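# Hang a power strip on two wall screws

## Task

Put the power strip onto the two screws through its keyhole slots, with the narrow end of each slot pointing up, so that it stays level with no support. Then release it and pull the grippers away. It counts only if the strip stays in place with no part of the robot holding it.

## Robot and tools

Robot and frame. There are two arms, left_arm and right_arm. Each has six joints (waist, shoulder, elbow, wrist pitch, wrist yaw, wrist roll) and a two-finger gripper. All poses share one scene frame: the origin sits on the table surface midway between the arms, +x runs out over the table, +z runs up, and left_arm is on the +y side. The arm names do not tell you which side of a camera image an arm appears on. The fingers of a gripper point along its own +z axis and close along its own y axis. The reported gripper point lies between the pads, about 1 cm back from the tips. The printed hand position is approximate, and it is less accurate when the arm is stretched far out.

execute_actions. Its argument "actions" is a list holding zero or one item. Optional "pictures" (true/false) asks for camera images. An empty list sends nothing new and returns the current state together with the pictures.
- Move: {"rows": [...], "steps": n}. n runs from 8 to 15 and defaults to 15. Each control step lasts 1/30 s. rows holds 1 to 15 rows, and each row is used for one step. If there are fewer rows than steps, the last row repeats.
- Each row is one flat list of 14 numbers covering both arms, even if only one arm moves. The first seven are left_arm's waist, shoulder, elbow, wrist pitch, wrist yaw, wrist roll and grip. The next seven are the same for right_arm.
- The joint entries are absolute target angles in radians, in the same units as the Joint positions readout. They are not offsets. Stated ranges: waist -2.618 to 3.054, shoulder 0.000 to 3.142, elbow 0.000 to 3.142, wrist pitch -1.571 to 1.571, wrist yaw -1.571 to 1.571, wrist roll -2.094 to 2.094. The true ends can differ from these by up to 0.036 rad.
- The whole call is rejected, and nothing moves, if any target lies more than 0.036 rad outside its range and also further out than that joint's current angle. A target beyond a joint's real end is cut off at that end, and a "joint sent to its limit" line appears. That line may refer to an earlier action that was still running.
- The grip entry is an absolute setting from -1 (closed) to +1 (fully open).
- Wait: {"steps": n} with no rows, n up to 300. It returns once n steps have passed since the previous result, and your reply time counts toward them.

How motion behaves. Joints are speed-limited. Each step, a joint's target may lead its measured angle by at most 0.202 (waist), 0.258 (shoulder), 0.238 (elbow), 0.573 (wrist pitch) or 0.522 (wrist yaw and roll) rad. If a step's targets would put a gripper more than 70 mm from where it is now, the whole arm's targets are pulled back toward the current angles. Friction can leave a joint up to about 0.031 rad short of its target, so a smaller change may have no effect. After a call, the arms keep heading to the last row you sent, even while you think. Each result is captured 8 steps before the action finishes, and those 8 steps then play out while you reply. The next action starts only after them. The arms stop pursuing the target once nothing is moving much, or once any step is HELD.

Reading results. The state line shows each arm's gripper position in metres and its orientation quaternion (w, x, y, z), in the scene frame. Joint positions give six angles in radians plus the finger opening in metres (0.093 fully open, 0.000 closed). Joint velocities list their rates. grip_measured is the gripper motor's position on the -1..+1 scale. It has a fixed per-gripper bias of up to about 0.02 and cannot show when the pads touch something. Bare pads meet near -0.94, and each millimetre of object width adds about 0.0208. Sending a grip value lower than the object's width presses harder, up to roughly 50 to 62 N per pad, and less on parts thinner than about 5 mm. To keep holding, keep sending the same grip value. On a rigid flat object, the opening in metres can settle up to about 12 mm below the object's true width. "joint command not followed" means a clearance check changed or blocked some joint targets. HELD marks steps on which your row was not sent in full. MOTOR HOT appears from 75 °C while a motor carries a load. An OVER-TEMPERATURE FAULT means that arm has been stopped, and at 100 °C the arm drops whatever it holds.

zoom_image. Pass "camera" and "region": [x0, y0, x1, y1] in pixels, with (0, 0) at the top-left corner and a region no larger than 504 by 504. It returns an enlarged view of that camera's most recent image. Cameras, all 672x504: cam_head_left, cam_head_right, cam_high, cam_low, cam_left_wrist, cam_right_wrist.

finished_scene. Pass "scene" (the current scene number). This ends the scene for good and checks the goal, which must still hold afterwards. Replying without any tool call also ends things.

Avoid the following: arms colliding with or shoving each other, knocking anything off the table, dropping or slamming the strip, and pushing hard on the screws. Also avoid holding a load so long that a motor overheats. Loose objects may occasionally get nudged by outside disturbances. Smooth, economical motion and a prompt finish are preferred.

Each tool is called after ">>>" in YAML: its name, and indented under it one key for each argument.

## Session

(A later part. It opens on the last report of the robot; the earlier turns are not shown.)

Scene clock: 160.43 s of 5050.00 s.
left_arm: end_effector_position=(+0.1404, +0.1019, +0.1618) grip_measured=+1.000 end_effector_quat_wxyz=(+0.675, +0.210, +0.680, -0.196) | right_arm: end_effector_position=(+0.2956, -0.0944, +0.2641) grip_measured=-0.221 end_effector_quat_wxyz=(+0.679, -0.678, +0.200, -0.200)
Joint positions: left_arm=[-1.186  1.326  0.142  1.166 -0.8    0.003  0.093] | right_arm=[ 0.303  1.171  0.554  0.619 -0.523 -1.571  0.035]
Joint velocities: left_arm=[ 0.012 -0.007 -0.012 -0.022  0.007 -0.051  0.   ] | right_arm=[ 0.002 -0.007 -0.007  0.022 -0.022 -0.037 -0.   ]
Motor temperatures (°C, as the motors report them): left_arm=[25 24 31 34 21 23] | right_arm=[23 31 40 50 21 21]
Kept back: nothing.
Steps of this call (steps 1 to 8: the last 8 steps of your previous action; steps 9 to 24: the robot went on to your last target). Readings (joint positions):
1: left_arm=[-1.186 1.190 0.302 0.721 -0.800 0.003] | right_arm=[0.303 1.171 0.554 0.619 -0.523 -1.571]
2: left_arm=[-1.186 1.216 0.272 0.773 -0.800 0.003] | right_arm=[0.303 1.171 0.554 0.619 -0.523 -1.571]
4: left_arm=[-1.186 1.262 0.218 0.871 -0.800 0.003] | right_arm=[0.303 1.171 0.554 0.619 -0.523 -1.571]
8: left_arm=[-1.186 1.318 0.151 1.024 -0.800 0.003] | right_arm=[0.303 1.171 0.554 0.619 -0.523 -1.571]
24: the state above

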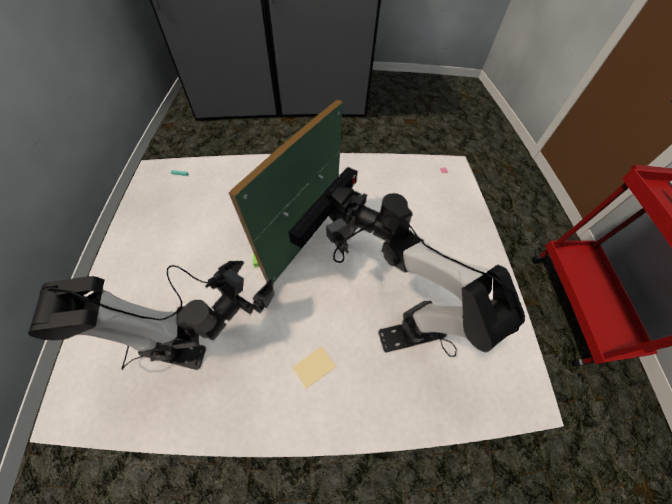

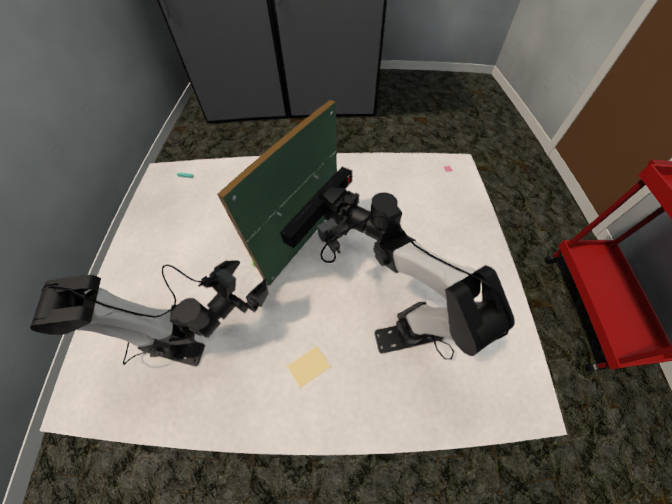

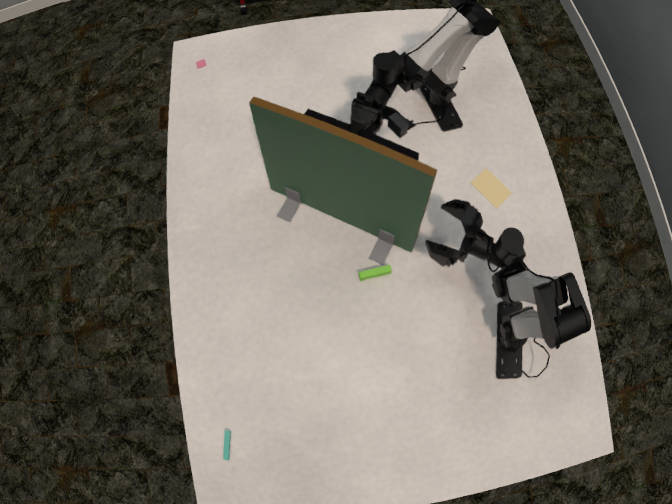

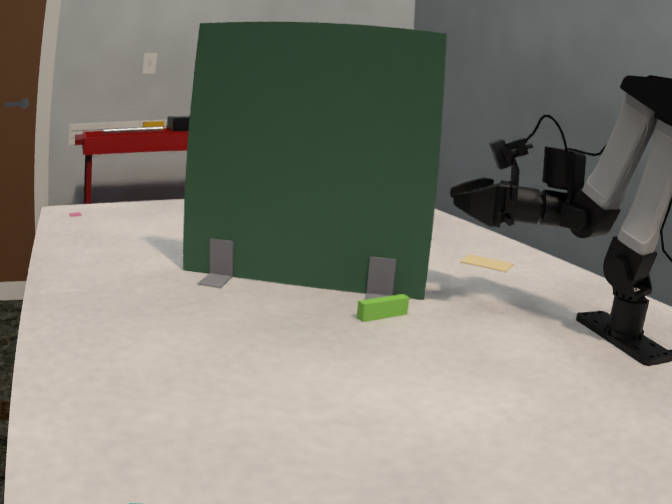

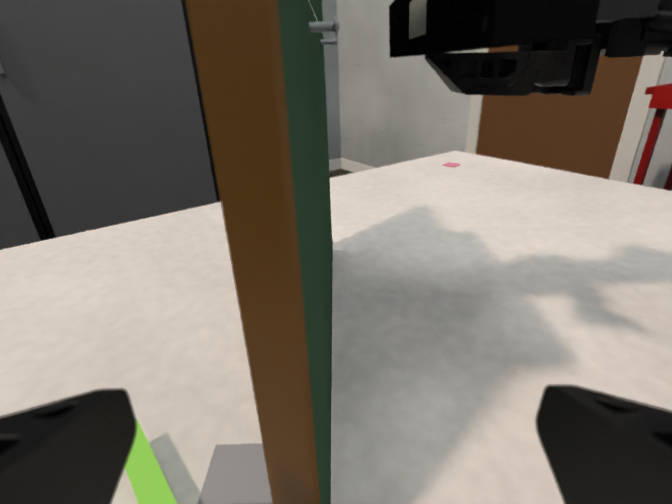

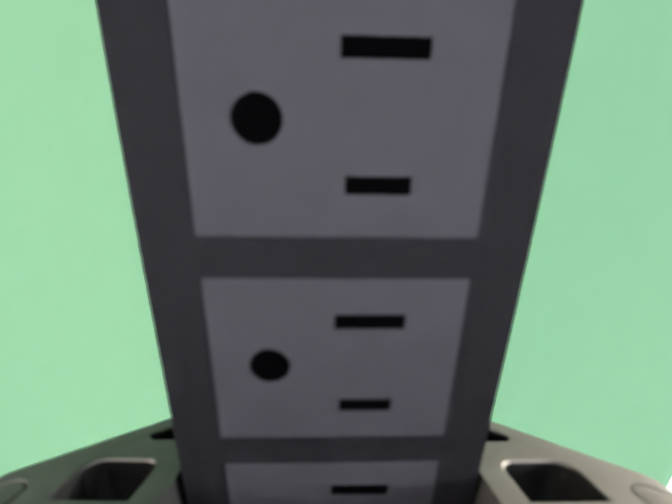

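>>> execute_actions:
  actions:
    - {"rows": [[-1.174,1.339,0.122,1.200,-0.794,0.010,1.0,0.2946,1.122,0.577,0.760,-0.536,-1.571,-0.27],[-1.174,1.339,0.115,1.225,-0.794,0.020,1.0,0.2946,1.122,0.577,0.760,-0.536,-1.571,-0.27],[-1.174,1.339,0.107,1.260,-0.794,0.030,1.0,0.2946,1.122,0.577,0.760,-0.536,-1.571,-0.27],[-1.174,1.339,0.098,1.295,-0.794,0.040,1.0,0.2946,1.122,0.577,0.760,-0.536,-1.571,-0.27],[-1.174,1.339,0.090,1.330,-0.794,0.050,1.0,0.2946,1.122,0.577,0.760,-0.536,-1.571,-0.27],[-1.174,1.339,0.083,1.360,-0.794,0.060,1.0,0.2946,1.122,0.577,0.760,-0.536,-1.571,-0.27],[-1.174,1.339,0.078,1.380,-0.794,0.066,1.0,0.2946,1.122,0.577,0.760,-0.536,-1.571,-0.27],[-1.174,1.339,0.075,1.392,-0.794,0.068,1.0,0.2946,1.122,0.577,0.760,-0.536,-1.571,-0.27]], "steps": 8}

>>> execute_actions:
  actions:
    - {"steps": 26}
  pictures: true

>>> zoom_image:
  camera: "cam_left_wrist"
  region: [290, 20, 530, 200]

Scene clock: 161.43 s of 5050.00 s.
left_arm: end_effector_position=(+0.1404, +0.1019, +0.1624) grip_measured=+1.000 end_effector_quat_wxyz=(+0.675, +0.209, +0.680, -0.197) | right_arm: end_effector_position=(+0.2956, -0.0944, +0.2641) grip_measured=-0.221 end_effector_quat_wxyz=(+0.679, -0.678, +0.200, -0.200)
Joint positions: left_arm=[-1.186  1.326  0.142  1.169 -0.8    0.003  0.093] | right_arm=[ 0.303  1.171  0.554  0.619 -0.523 -1.571  0.035]
Joint velocities: left_arm=[-0.012  0.002 -0.002 -0.007  0.022 -0.051  0.   ] | right_arm=[-0.017  0.012  0.007 -0.081 -0.066  0.051  0.001]
Motor temperatures (°C, as the motors report them): left_arm=[25 24 31 34 21 23] | right_arm=[23 31 40 50 21 21]
Kept back: the last 8 steps of this action.
Steps of this call (steps 1 to 30: the robot went on to your last target). Readings (joint positions):
1: left_arm=[-1.186 1.326 0.142 1.166 -0.800 0.003] | right_arm=[0.303 1.171 0.554 0.619 -0.523 -1.571]
2: left_arm=[-1.186 1.326 0.142 1.167 -0.800 0.003] | right_arm=[0.303 1.171 0.554 0.619 -0.523 -1.571]
4: left_arm=[-1.186 1.326 0.142 1.168 -0.800 0.003] | right_arm=[0.303 1.171 0.554 0.619 -0.523 -1.571]
8: left_arm=[-1.186 1.326 0.142 1.168 -0.800 0.003] | right_arm=[0.303 1.171 0.554 0.619 -0.523 -1.571]
30: the state above

Scene clock: 162.30 s of 5050.00 s.
left_arm: end_effector_position=(+0.1382, +0.1135, +0.1858) grip_measured=+1.000 end_effector_quat_wxyz=(+0.706, +0.178, +0.647, -0.225) | right_arm: end_effector_position=(+0.2956, -0.0944, +0.2641) grip_measured=-0.221 end_effector_quat_wxyz=(+0.679, -0.678, +0.200, -0.200)
Joint positions: left_arm=[-1.186  1.326  0.094  1.375 -0.8    0.062  0.093] | right_arm=[ 0.303  1.171  0.554  0.619 -0.523 -1.571  0.035]
Joint velocities: left_arm=[-0.027  0.012  0.002 -0.022 -0.022  0.037  0.   ] | right_arm=[-0.007  0.002 -0.012  0.022  0.037 -0.037  0.001]
Motor temperatures (°C, as the motors report them): left_arm=[25 24 31 34 21 23] | right_arm=[23 31 40 50 21 21]
Kept back: nothing.
Steps of this call (steps 1 to 8: the last 8 steps of your previous action; steps 9 to 26: the robot went on to your last target). Readings (joint positions):
1: left_arm=[-1.186 1.326 0.142 1.170 -0.800 0.003] | right_arm=[0.303 1.171 0.554 0.619 -0.523 -1.571]
2: left_arm=[-1.186 1.326 0.142 1.175 -0.800 0.005] | right_arm=[0.303 1.171 0.554 0.619 -0.523 -1.571]
4: left_arm=[-1.186 1.326 0.135 1.203 -0.800 0.013] | right_arm=[0.303 1.171 0.554 0.619 -0.523 -1.571]
8: left_arm=[-1.186 1.326 0.102 1.289 -0.800 0.039] | right_arm=[0.303 1.171 0.554 0.619 -0.523 -1.571]
26: the state above

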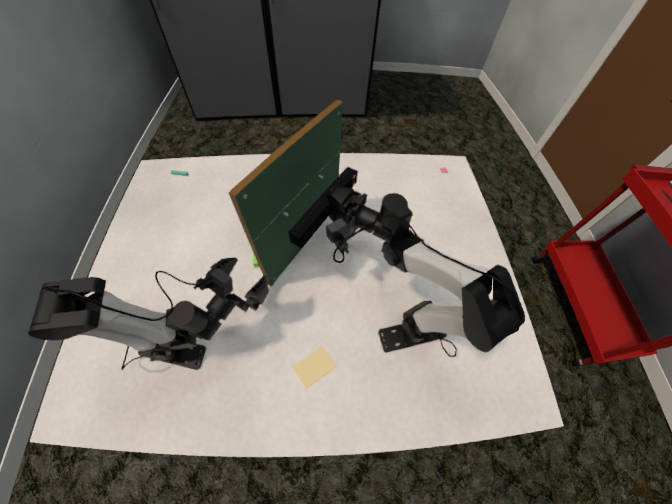

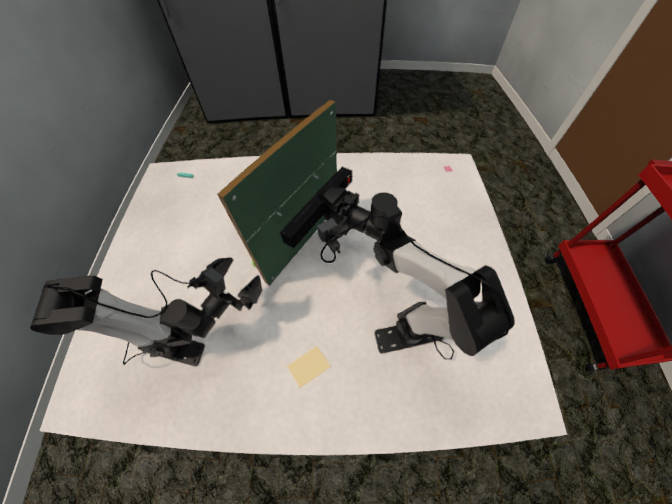

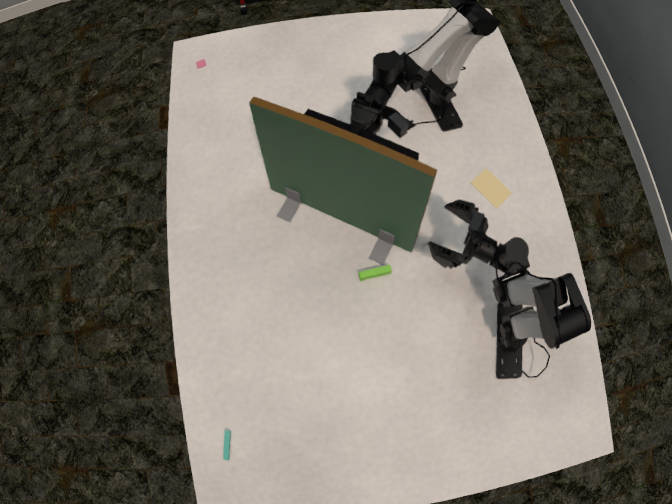

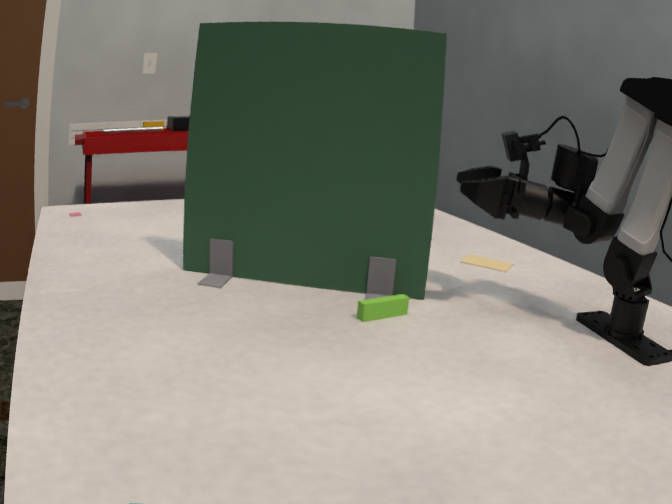

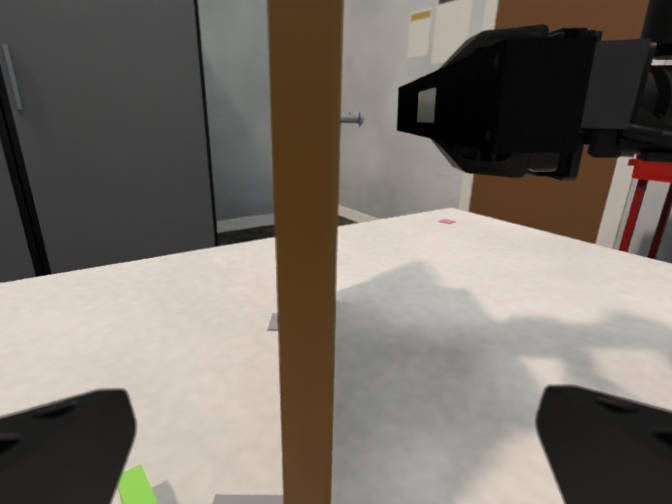

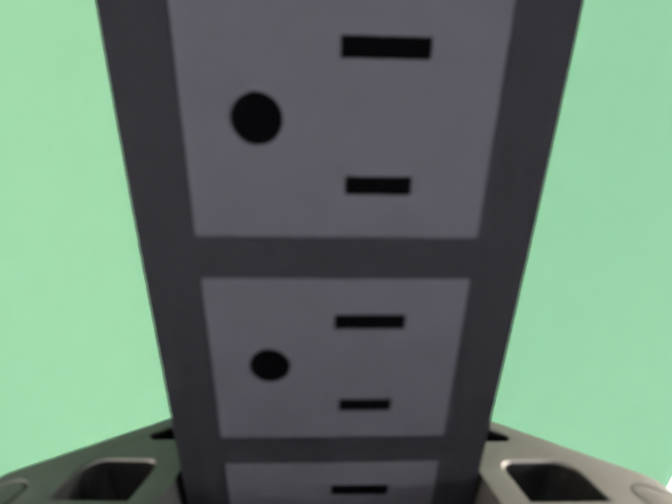

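Region (290, 20, 530, 200) of cam_left_wrist's 672x504 image, scaled by 2.100, with more detail than that image has; it fills the top 378 rows of this view, and the rest is white.

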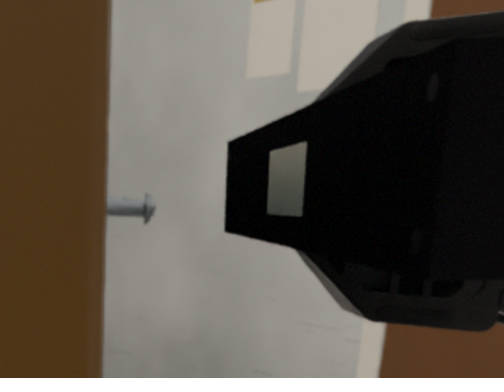

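>>> zoom_image:
  camera: "cam_left_wrist"
  region: [390, 50, 510, 160]

>>> zoom_image:
  camera: "cam_left_wrist"
  region: [330, 80, 440, 150]

Region (390, 50, 510, 160) of cam_left_wrist's 672x504 image, scaled by 4.200, with more detail than that image has; it fills the top 462 rows of this view, and the rest is white.

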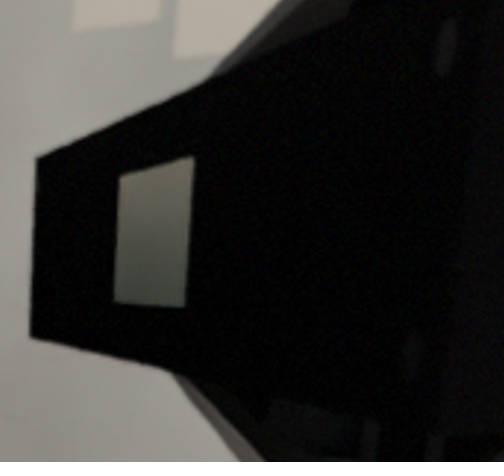

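Region (330, 80, 440, 150) of cam_left_wrist's 672x504 image, scaled by 4.582, with more detail than that image has; it fills the top 321 rows of this view, and the rest is white.

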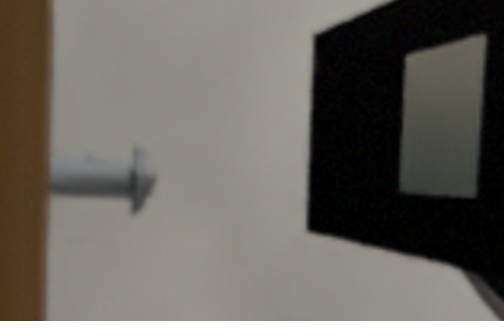

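>>> execute_actions:
  actions:
    - {"rows": [[-1.174,1.339,0.075,1.392,-0.794,0.068,1.0,0.302,1.140,0.590,0.7797,-0.5135,-1.568,-0.27],[-1.174,1.339,0.075,1.392,-0.794,0.068,1.0,0.309,1.160,0.605,0.7846,-0.5120,-1.568,-0.27],[-1.174,1.339,0.075,1.392,-0.794,0.068,1.0,0.3095,1.1620,0.6054,0.7922,-0.5097,-1.568,-0.27],[-1.174,1.339,0.075,1.392,-0.794,0.068,1.0,0.3110,1.1678,0.6065,0.8023,-0.5066,-1.568,-0.27],[-1.174,1.339,0.075,1.392,-0.794,0.068,1.0,0.3133,1.1769,0.6083,0.8146,-0.5029,-1.568,-0.27],[-1.174,1.339,0.075,1.392,-0.794,0.068,1.0,0.3163,1.1890,0.6106,0.8285,-0.4987,-1.568,-0.27],[-1.174,1.339,0.075,1.392,-0.794,0.068,1.0,0.3199,1.2036,0.6134,0.8439,-0.4940,-1.568,-0.27],[-1.174,1.339,0.075,1.392,-0.794,0.068,1.0,0.3241,1.2203,0.6167,0.8604,-0.4890,-1.568,-0.27],[-1.174,1.339,0.075,1.392,-0.794,0.068,1.0,0.3287,1.2386,0.6202,0.8775,-0.4838,-1.568,-0.27],[-1.174,1.339,0.075,1.392,-0.794,0.068,1.0,0.3336,1.2582,0.6240,0.8950,-0.4785,-1.568,-0.27],[-1.174,1.339,0.075,1.392,-0.794,0.068,1.0,0.3388,1.2786,0.6280,0.9125,-0.4732,-1.568,-0.27],[-1.174,1.339,0.075,1.392,-0.794,0.068,1.0,0.3440,1.2995,0.6320,0.9296,-0.4680,-1.568,-0.27]], "steps": 12}

>>> execute_actions:
  actions:
    - {"rows": [[-1.174,1.339,0.075,1.392,-0.794,0.068,1.0,0.3492,1.3204,0.6360,0.9461,-0.4630,-1.568,-0.27],[-1.174,1.339,0.075,1.392,-0.794,0.068,1.0,0.3544,1.3408,0.6400,0.9615,-0.4583,-1.568,-0.27],[-1.174,1.339,0.075,1.392,-0.794,0.068,1.0,0.3593,1.3604,0.6438,0.9754,-0.4541,-1.568,-0.27],[-1.174,1.339,0.075,1.392,-0.794,0.068,1.0,0.3639,1.3787,0.6473,0.9877,-0.4504,-1.568,-0.27],[-1.174,1.339,0.075,1.392,-0.794,0.068,1.0,0.3681,1.3954,0.6506,0.9978,-0.4473,-1.568,-0.27],[-1.174,1.339,0.075,1.392,-0.794,0.068,1.0,0.3717,1.4100,0.6534,1.0054,-0.4450,-1.568,-0.27],[-1.174,1.339,0.075,1.392,-0.794,0.068,1.0,0.3747,1.4221,0.6557,1.0103,-0.4435,-1.568,-0.27],[-1.174,1.339,0.075,1.392,-0.794,0.068,1.0,0.3770,1.4312,0.6575,1.012,-0.443,-1.568,-0.27],[-1.174,1.339,0.075,1.392,-0.794,0.068,1.0,0.3785,1.4370,0.6586,1.012,-0.443,-1.568,-0.27],[-1.174,1.339,0.075,1.392,-0.794,0.068,1.0,0.379,1.439,0.659,1.012,-0.443,-1.568,-0.27]], "steps": 10}

>>> execute_actions:
  actions:
    - {"steps": 22}
  pictures: true

>>> zoom_image:
  camera: "cam_left_wrist"
  region: [325, 80, 445, 170]

>>> zoom_image:
  camera: "cam_head_left"
  region: [260, 160, 355, 250]

>>> zoom_image:
  camera: "cam_head_right"
  region: [254, 160, 349, 250]

Scene clock: 170.17 s of 5050.00 s.
left_arm: end_effector_position=(+0.1382, +0.1135, +0.1859) grip_measured=+1.000 end_effector_quat_wxyz=(+0.707, +0.177, +0.647, -0.225) | right_arm: end_effector_position=(+0.2957, -0.0945, +0.2651) grip_measured=-0.221 end_effector_quat_wxyz=(+0.680, -0.677, +0.199, -0.202)
Joint positions: left_arm=[-1.186  1.326  0.094  1.376 -0.8    0.063  0.093] | right_arm=[ 0.303  1.171  0.554  0.623 -0.522 -1.571  0.035]
Joint velocities: left_arm=[ 0.002  0.012 -0.007  0.022 -0.037  0.022  0.   ] | right_arm=[ 0.002  0.002 -0.007  0.095  0.066 -0.037  0.001]
Motor temperatures (°C, as the motors report them): left_arm=[25 24 30 35 21 23] | right_arm=[23 31 40 51 21 21]
Steps of this call (steps 1 to 30: the robot went on to your last target; steps 31 to 90: nothing new was sent; then 4.73 s passed at rest; steps 91 to 94: the first 4 steps of this action). Readings (joint positions):
91: left_arm=[-1.186 1.326 0.094 1.376 -0.800 0.063] | right_arm=[0.303 1.171 0.554 0.619 -0.523 -1.571]
92: left_arm=[-1.186 1.326 0.094 1.376 -0.800 0.063] | right_arm=[0.303 1.171 0.554 0.619 -0.523 -1.571]
94: the state above

Scene clock: 170.50 s of 5050.00 s.
left_arm: end_effector_position=(+0.1382, +0.1135, +0.1860) grip_measured=+1.000 end_effector_quat_wxyz=(+0.707, +0.177, +0.647, -0.225) | right_arm: end_effector_position=(+0.3123, -0.0765, +0.2538) grip_measured=-0.221 end_effector_quat_wxyz=(+0.683, -0.674, +0.196, -0.204)
Joint positions: left_arm=[-1.186  1.326  0.094  1.376 -0.8    0.063  0.093] | right_arm=[ 0.337  1.312  0.582  0.748 -0.49  -1.571  0.035]
Joint velocities: left_arm=[ 0.012  0.002  0.002 -0.022  0.007  0.037  0.   ] | right_arm=[ 0.154  0.613  0.11   0.462  0.081 -0.022  0.001]
Motor temperatures (°C, as the motors report them): left_arm=[25 24 30 35 21 23] | right_arm=[23 31 40 51 21 21]
Steps of this call (steps 1 to 8: the last 8 steps of your previous action; steps 9 to 10: the first 2 steps of this action). Readings (joint positions):
9: left_arm=[-1.186 1.326 0.094 1.376 -0.800 0.063] | right_arm=[0.331 1.291 0.578 0.734 -0.494 -1.571]
10: the state above

Scene clock: 171.23 s of 5050.00 s.
left_arm: end_effector_position=(+0.1382, +0.1135, +0.1860) grip_measured=+1.000 end_effector_quat_wxyz=(+0.707, +0.177, +0.647, -0.225) | right_arm: end_effector_position=(+0.3264, -0.0585, +0.2284) grip_measured=-0.221 end_effector_quat_wxyz=(+0.676, -0.680, +0.203, -0.199)
Joint positions: left_arm=[-1.186  1.326  0.094  1.376 -0.8    0.063  0.093] | right_arm=[ 0.371  1.457  0.601  0.848 -0.453 -1.571  0.035]
Joint velocities: left_arm=[ 0.012 -0.022  0.002 -0.007 -0.007  0.022  0.   ] | right_arm=[-0.007  0.007  0.007  0.037 -0.051  0.022  0.001]
Motor temperatures (°C, as the motors report them): left_arm=[25 24 30 35 21 23] | right_arm=[23 31 40 51 21 21]
Kept back: nothing.
Steps of this call (steps 1 to 8: the last 8 steps of your previous action; steps 9 to 22: the robot went on to your last target). Readings (joint positions):
1: left_arm=[-1.186 1.326 0.094 1.376 -0.800 0.063] | right_arm=[0.342 1.334 0.585 0.762 -0.485 -1.571]
2: left_arm=[-1.186 1.326 0.094 1.376 -0.800 0.063] | right_arm=[0.347 1.356 0.588 0.775 -0.480 -1.571]
4: left_arm=[-1.186 1.326 0.094 1.376 -0.800 0.063] | right_arm=[0.356 1.395 0.595 0.797 -0.471 -1.571]
8: left_arm=[-1.186 1.326 0.094 1.376 -0.800 0.063] | right_arm=[0.369 1.447 0.601 0.820 -0.459 -1.571]
22: the state above

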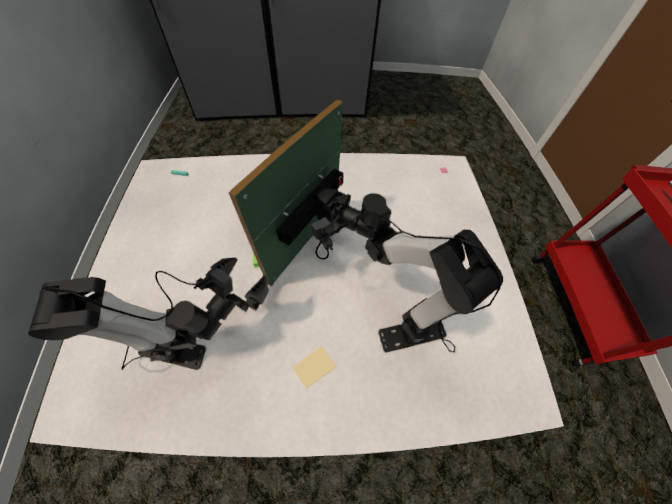

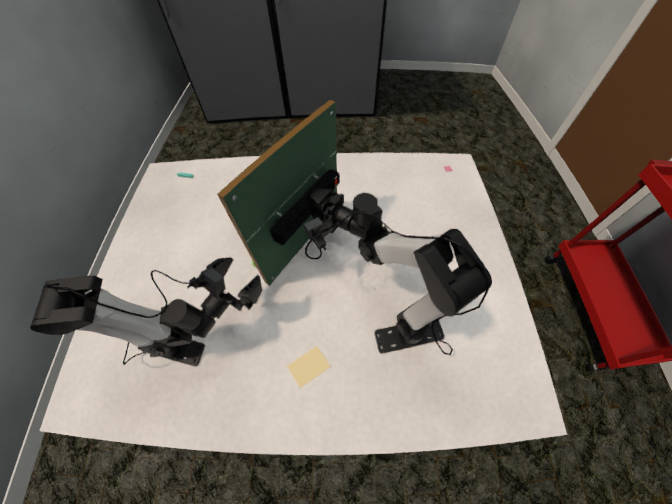

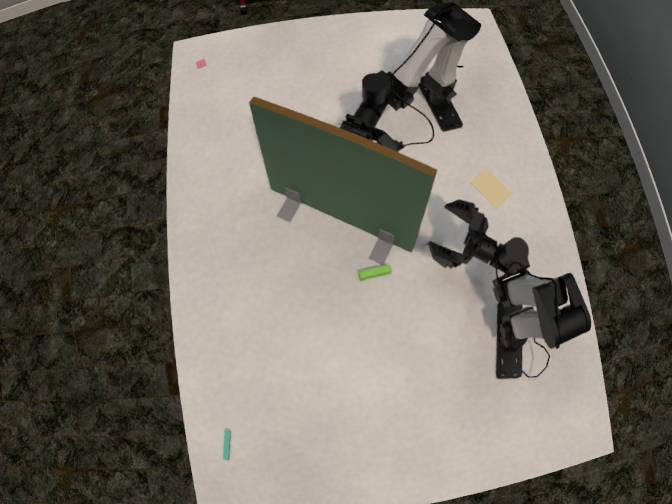

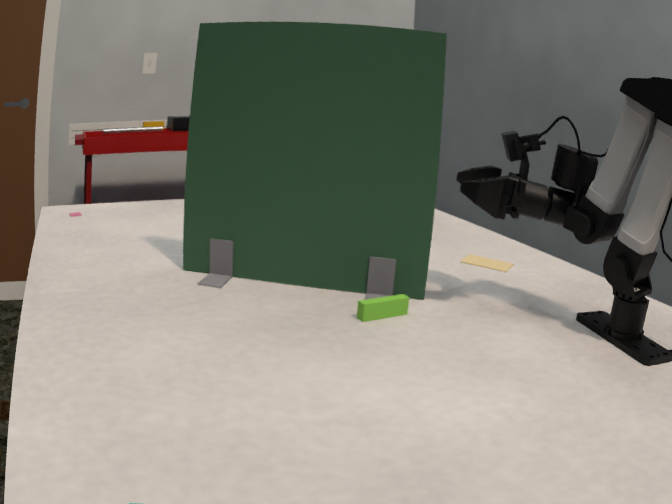

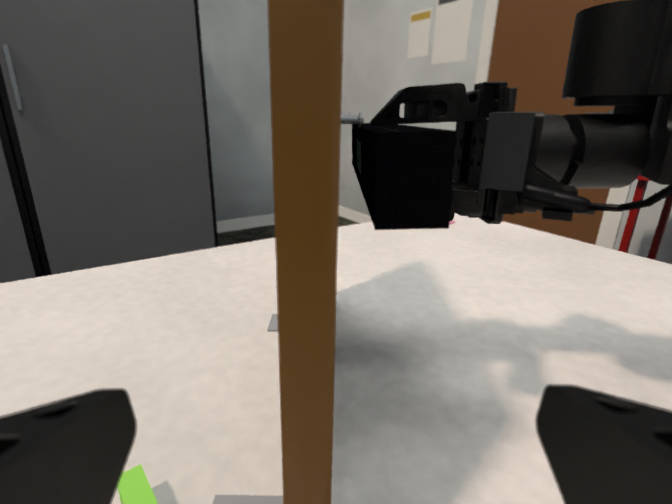

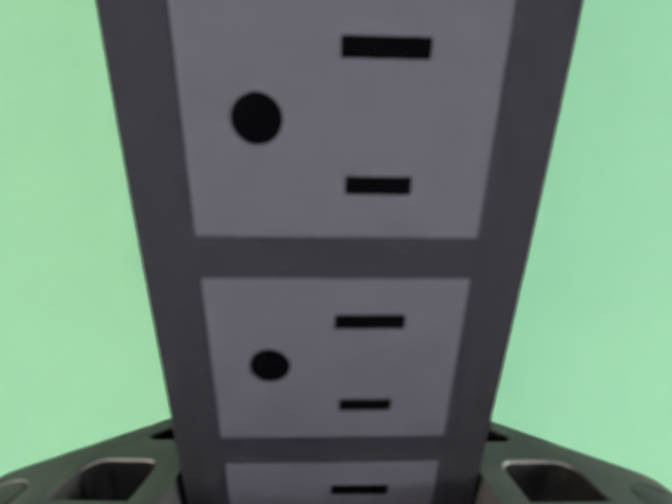

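Region (325, 80, 445, 170) of cam_left_wrist's 672x504 image, scaled by 4.200, with more detail than that image has; it fills the top 378 rows of this view, and the rest is white.

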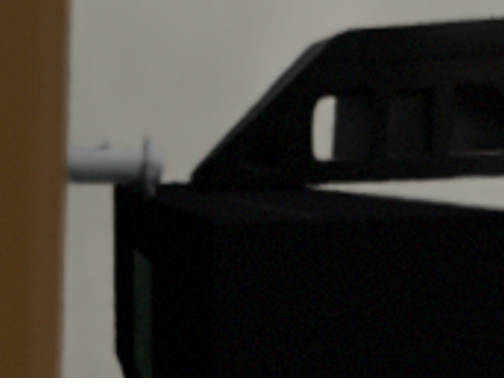

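Region (260, 160, 355, 250) of cam_head_left's 672x504 image, scaled by 5.305, with more detail than that image has; it fills the top 477 rows of this view, and the rest is white.

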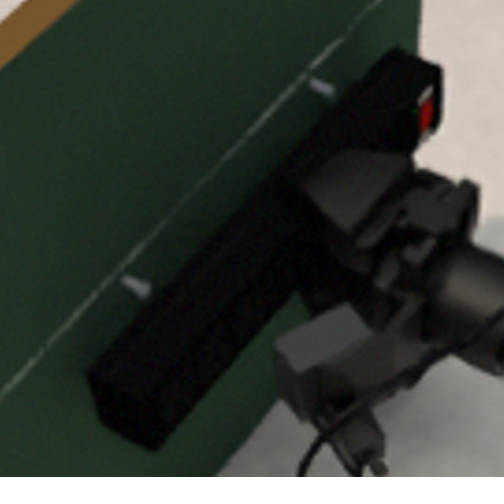

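Region (254, 160, 349, 250) of cam_head_right's 672x504 image, scaled by 5.305, with more detail than that image has; it fills the top 477 rows of this view, and the rest is white.

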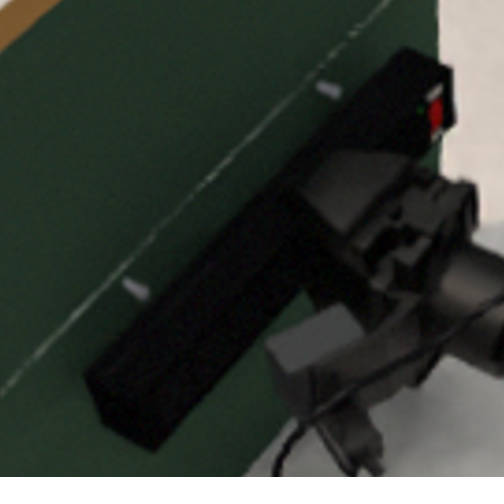

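>>> execute_actions:
  actions: []

Scene clock: 172.53 s of 5050.00 s.
left_arm: end_effector_position=(+0.1382, +0.1135, +0.1860) grip_measured=+1.000 end_effector_quat_wxyz=(+0.707, +0.177, +0.647, -0.225) | right_arm: end_effector_position=(+0.3264, -0.0584, +0.2285) grip_measured=-0.221 end_effector_quat_wxyz=(+0.676, -0.680, +0.203, -0.199)
Joint positions: left_arm=[-1.186  1.326  0.094  1.376 -0.8    0.063  0.093] | right_arm=[ 0.371  1.457  0.601  0.849 -0.453 -1.571  0.035]
Joint velocities: left_arm=[ 0.017 -0.017 -0.012  0.022  0.037  0.022  0.   ] | right_arm=[-0.017  0.007  0.012  0.066 -0.022 -0.037 -0.002]
Motor temperatures (°C, as the motors report them): left_arm=[25 24 30 35 21 23] | right_arm=[23 31 40 51 21 21]
Kept back: nothing.
Steps of this call (steps 1 to 30: the robot went on to your last target; steps 31 to 39: nothing new was sent). Readings (joint positions):
1: left_arm=[-1.186 1.326 0.094 1.376 -0.800 0.063] | right_arm=[0.371 1.457 0.601 0.848 -0.453 -1.571]
2: left_arm=[-1.186 1.326 0.094 1.376 -0.800 0.063] | right_arm=[0.371 1.457 0.601 0.849 -0.453 -1.571]
4: left_arm=[-1.186 1.326 0.094 1.376 -0.800 0.063] | right_arm=[0.371 1.457 0.601 0.849 -0.453 -1.571]
8: left_arm=[-1.186 1.326 0.094 1.376 -0.800 0.063] | right_arm=[0.371 1.457 0.601 0.849 -0.453 -1.571]
39: the state above
All arms were judged still, so your last target was given up. Only a new action makes them travel on or press farther. Fingers that are still opening or closing keep moving.

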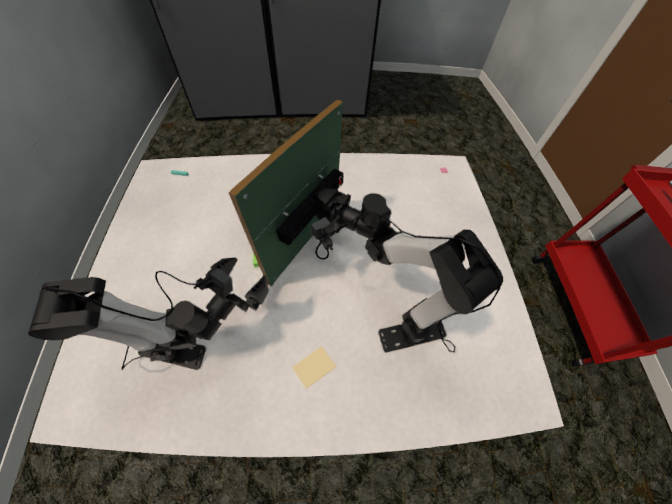

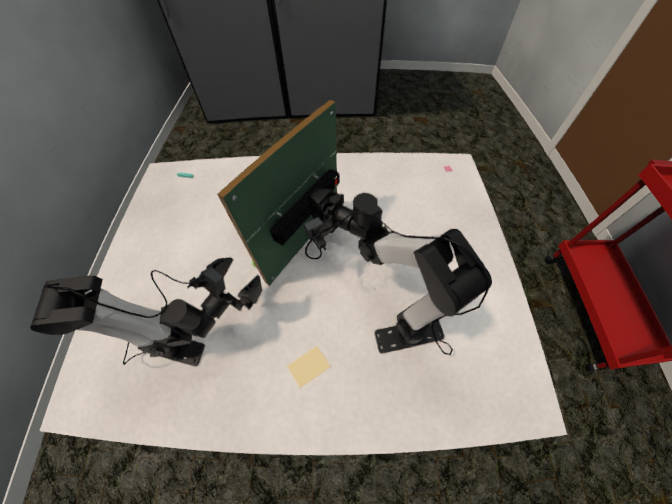

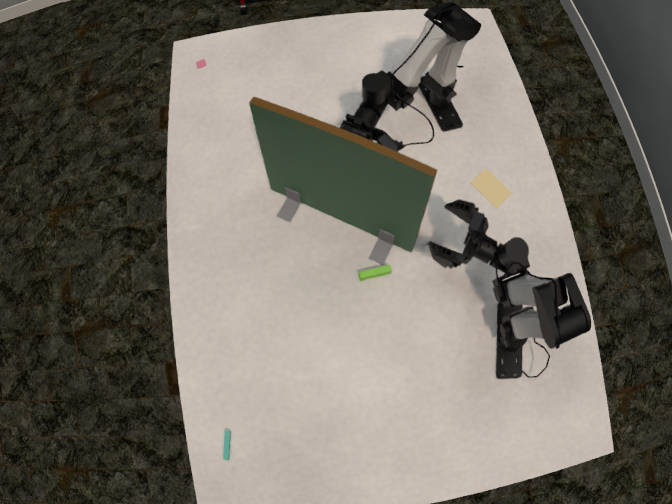

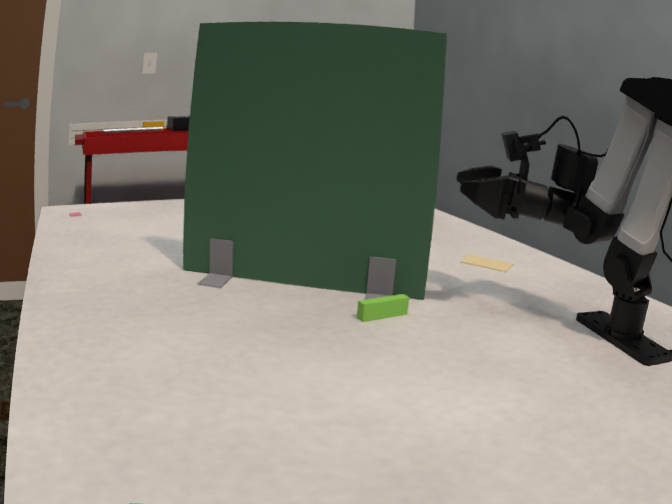

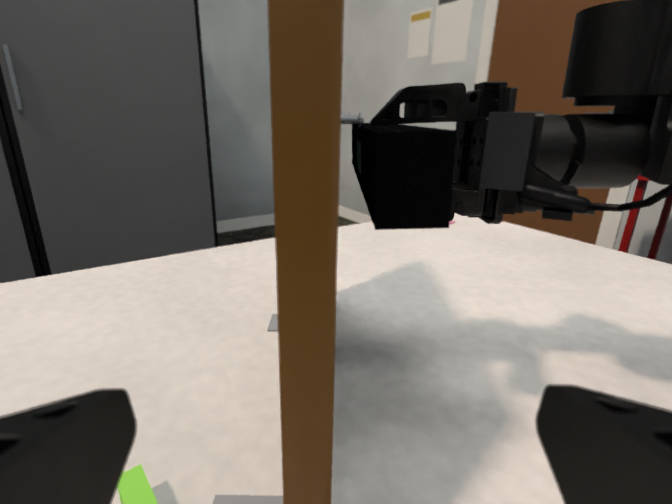

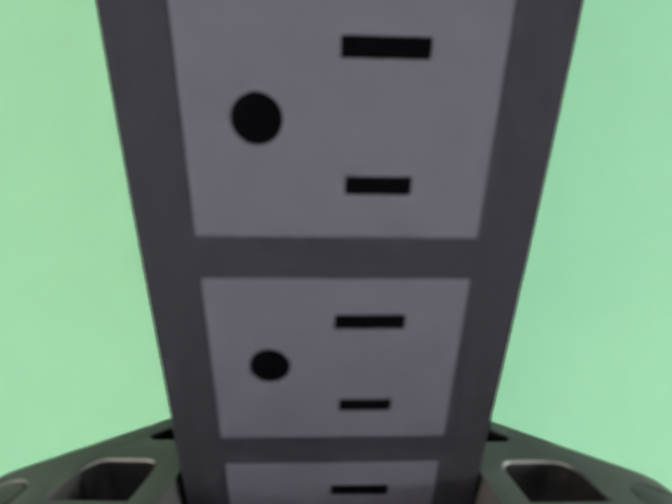

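>>> execute_actions:
  actions:
    - {"rows": [[-1.174,1.339,0.075,1.392,-0.794,0.068,1.0, 0.379,1.390,0.659,0.995,-0.443,-1.568,-0.27],[-1.174,1.339,0.075,1.392,-0.794,0.068,1.0, 0.379,1.383,0.659,0.988,-0.443,-1.568,-0.27],[-1.174,1.339,0.075,1.392,-0.794,0.068,1.0, 0.379,1.376,0.662,0.978,-0.443,-1.568,-0.27],[-1.174,1.339,0.075,1.392,-0.794,0.068,1.0, 0.380,1.369,0.668,0.965,-0.442,-1.568,-0.27],[-1.174,1.339,0.075,1.392,-0.794,0.068,1.0, 0.381,1.362,0.675,0.951,-0.441,-1.568,-0.27],[-1.174,1.339,0.075,1.392,-0.794,0.068,1.0, 0.382,1.355,0.682,0.937,-0.440,-1.568,-0.27],[-1.174,1.339,0.075,1.392,-0.794,0.068,1.0, 0.383,1.348,0.689,0.923,-0.439,-1.568,-0.27],[-1.174,1.339,0.075,1.392,-0.794,0.068,1.0, 0.384,1.341,0.696,0.909,-0.438,-1.568,-0.27],[-1.174,1.339,0.075,1.392,-0.794,0.068,1.0, 0.385,1.334,0.703,0.895,-0.437,-1.568,-0.27],[-1.174,1.339,0.075,1.392,-0.794,0.068,1.0, 0.385,1.327,0.710,0.881,-0.4365,-1.568,-0.27],[-1.174,1.339,0.075,1.392,-0.794,0.068,1.0, 0.385,1.320,0.716,0.868,-0.4365,-1.568,-0.27],[-1.174,1.339,0.075,1.392,-0.794,0.068,1.0, 0.385,1.317,0.722,0.857,-0.4365,-1.568,-0.27],[-1.174,1.339,0.075,1.392,-0.794,0.068,1.0, 0.385,1.317,0.727,0.848,-0.4365,-1.568,-0.27],[-1.174,1.339,0.075,1.392,-0.794,0.068,1.0, 0.385,1.317,0.7295,0.8425,-0.4365,-1.568,-0.27],[-1.174,1.339,0.075,1.392,-0.794,0.068,1.0, 0.385,1.317,0.7295,0.8405,-0.4365,-1.568,-0.27]], "steps": 15}

>>> execute_actions:
  actions:
    - {"steps": 16}
  pictures: true

Scene clock: 177.73 s of 5050.00 s.
left_arm: end_effector_position=(+0.1382, +0.1135, +0.1860) grip_measured=+1.000 end_effector_quat_wxyz=(+0.707, +0.177, +0.647, -0.225) | right_arm: end_effector_position=(+0.3246, -0.0597, +0.2385) grip_measured=-0.221 end_effector_quat_wxyz=(+0.677, -0.679, +0.202, -0.200)
Joint positions: left_arm=[-1.186  1.326  0.094  1.376 -0.8    0.063  0.093] | right_arm=[ 0.371  1.422  0.616  0.804 -0.451 -1.571  0.035]
Joint velocities: left_arm=[ 0.002 -0.007  0.002 -0.081 -0.022 -0.022  0.   ] | right_arm=[-0.027 -0.203  0.198 -0.344  0.066 -0.022 -0.001]
Motor temperatures (°C, as the motors report them): left_arm=[25 24 29 35 21 23] | right_arm=[23 31 41 53 21 21]
Steps of this call (steps 1 to 90: nothing new was sent; then 1.97 s passed at rest; steps 91 to 97: the first 7 steps of this action). Readings (joint positions):
91: left_arm=[-1.186 1.326 0.094 1.376 -0.800 0.063] | right_arm=[0.371 1.457 0.601 0.849 -0.453 -1.571]
92: left_arm=[-1.186 1.326 0.094 1.376 -0.800 0.063] | right_arm=[0.371 1.455 0.601 0.846 -0.452 -1.571]
94: left_arm=[-1.186 1.326 0.094 1.376 -0.800 0.063] | right_arm=[0.371 1.443 0.602 0.833 -0.451 -1.571]
97: the state above

Scene clock: 178.27 s of 5050.00 s.
left_arm: end_effector_position=(+0.1382, +0.1135, +0.1860) grip_measured=+1.000 end_effector_quat_wxyz=(+0.707, +0.177, +0.647, -0.225) | right_arm: end_effector_position=(+0.3235, -0.0580, +0.2684) grip_measured=-0.221 end_effector_quat_wxyz=(+0.684, -0.673, +0.195, -0.205)
Joint positions: left_arm=[-1.186  1.326  0.094  1.376 -0.8    0.063  0.093] | right_arm=[ 0.377  1.365  0.681  0.706 -0.448 -1.571  0.035]
Joint velocities: left_arm=[ 0.017 -0.007 -0.012 -0.051 -0.066  0.007  0.   ] | right_arm=[-0.022  0.007 -0.012 -0.139 -0.007 -0.022 -0.001]
Motor temperatures (°C, as the motors report them): left_arm=[25 24 29 35 21 23] | right_arm=[23 31 41 53 21 21]
Kept back: nothing.
Steps of this call (steps 1 to 8: the last 8 steps of your previous action; steps 9 to 16: the robot went on to your last target). Readings (joint positions):
1: left_arm=[-1.186 1.326 0.094 1.376 -0.800 0.063] | right_arm=[0.372 1.415 0.623 0.794 -0.451 -1.571]
2: left_arm=[-1.186 1.326 0.094 1.376 -0.800 0.063] | right_arm=[0.372 1.408 0.630 0.783 -0.450 -1.571]
4: left_arm=[-1.186 1.326 0.094 1.376 -0.800 0.063] | right_arm=[0.375 1.392 0.646 0.762 -0.448 -1.571]
8: left_arm=[-1.186 1.326 0.094 1.376 -0.800 0.063] | right_arm=[0.377 1.369 0.674 0.735 -0.448 -1.571]
16: the state above

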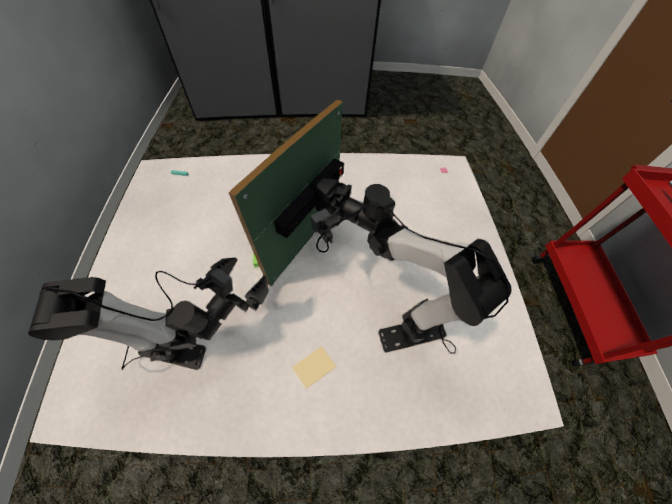

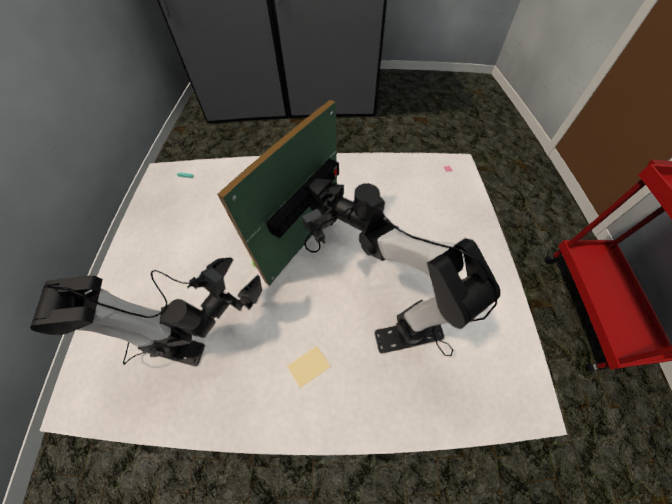

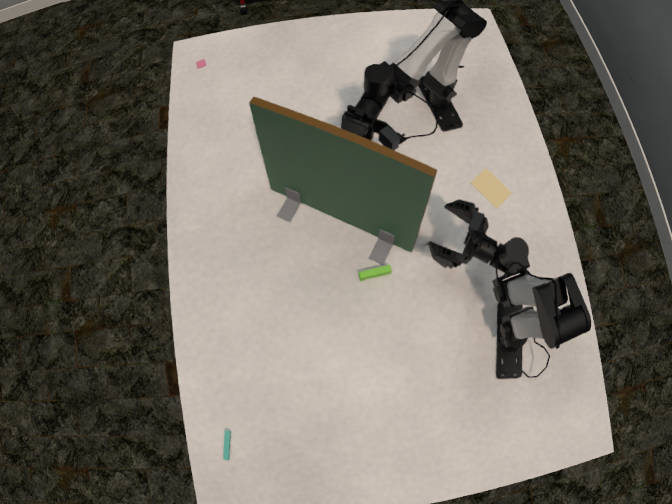

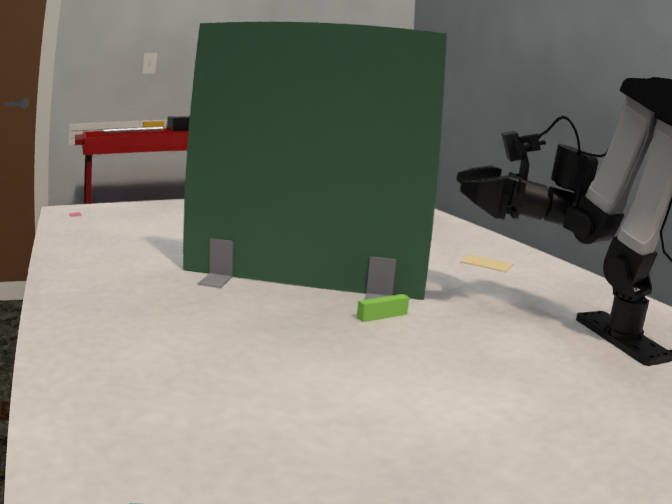

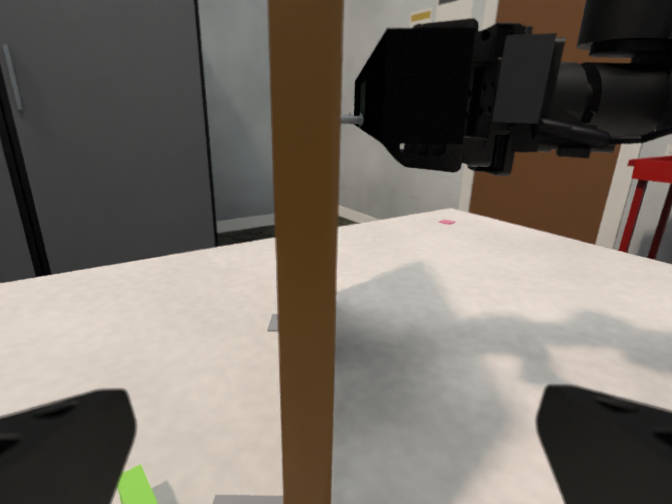

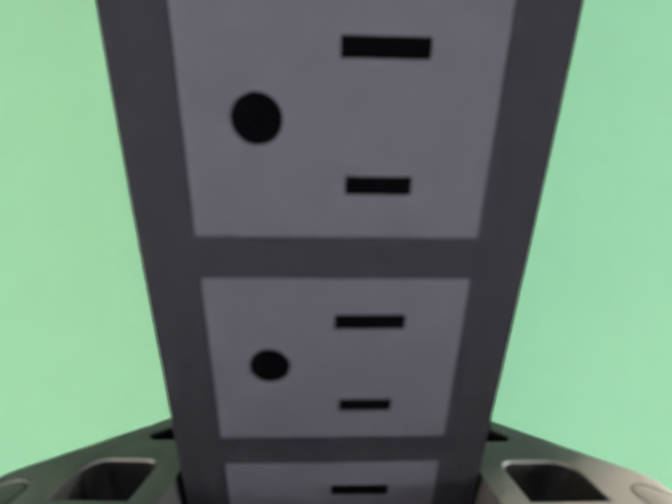

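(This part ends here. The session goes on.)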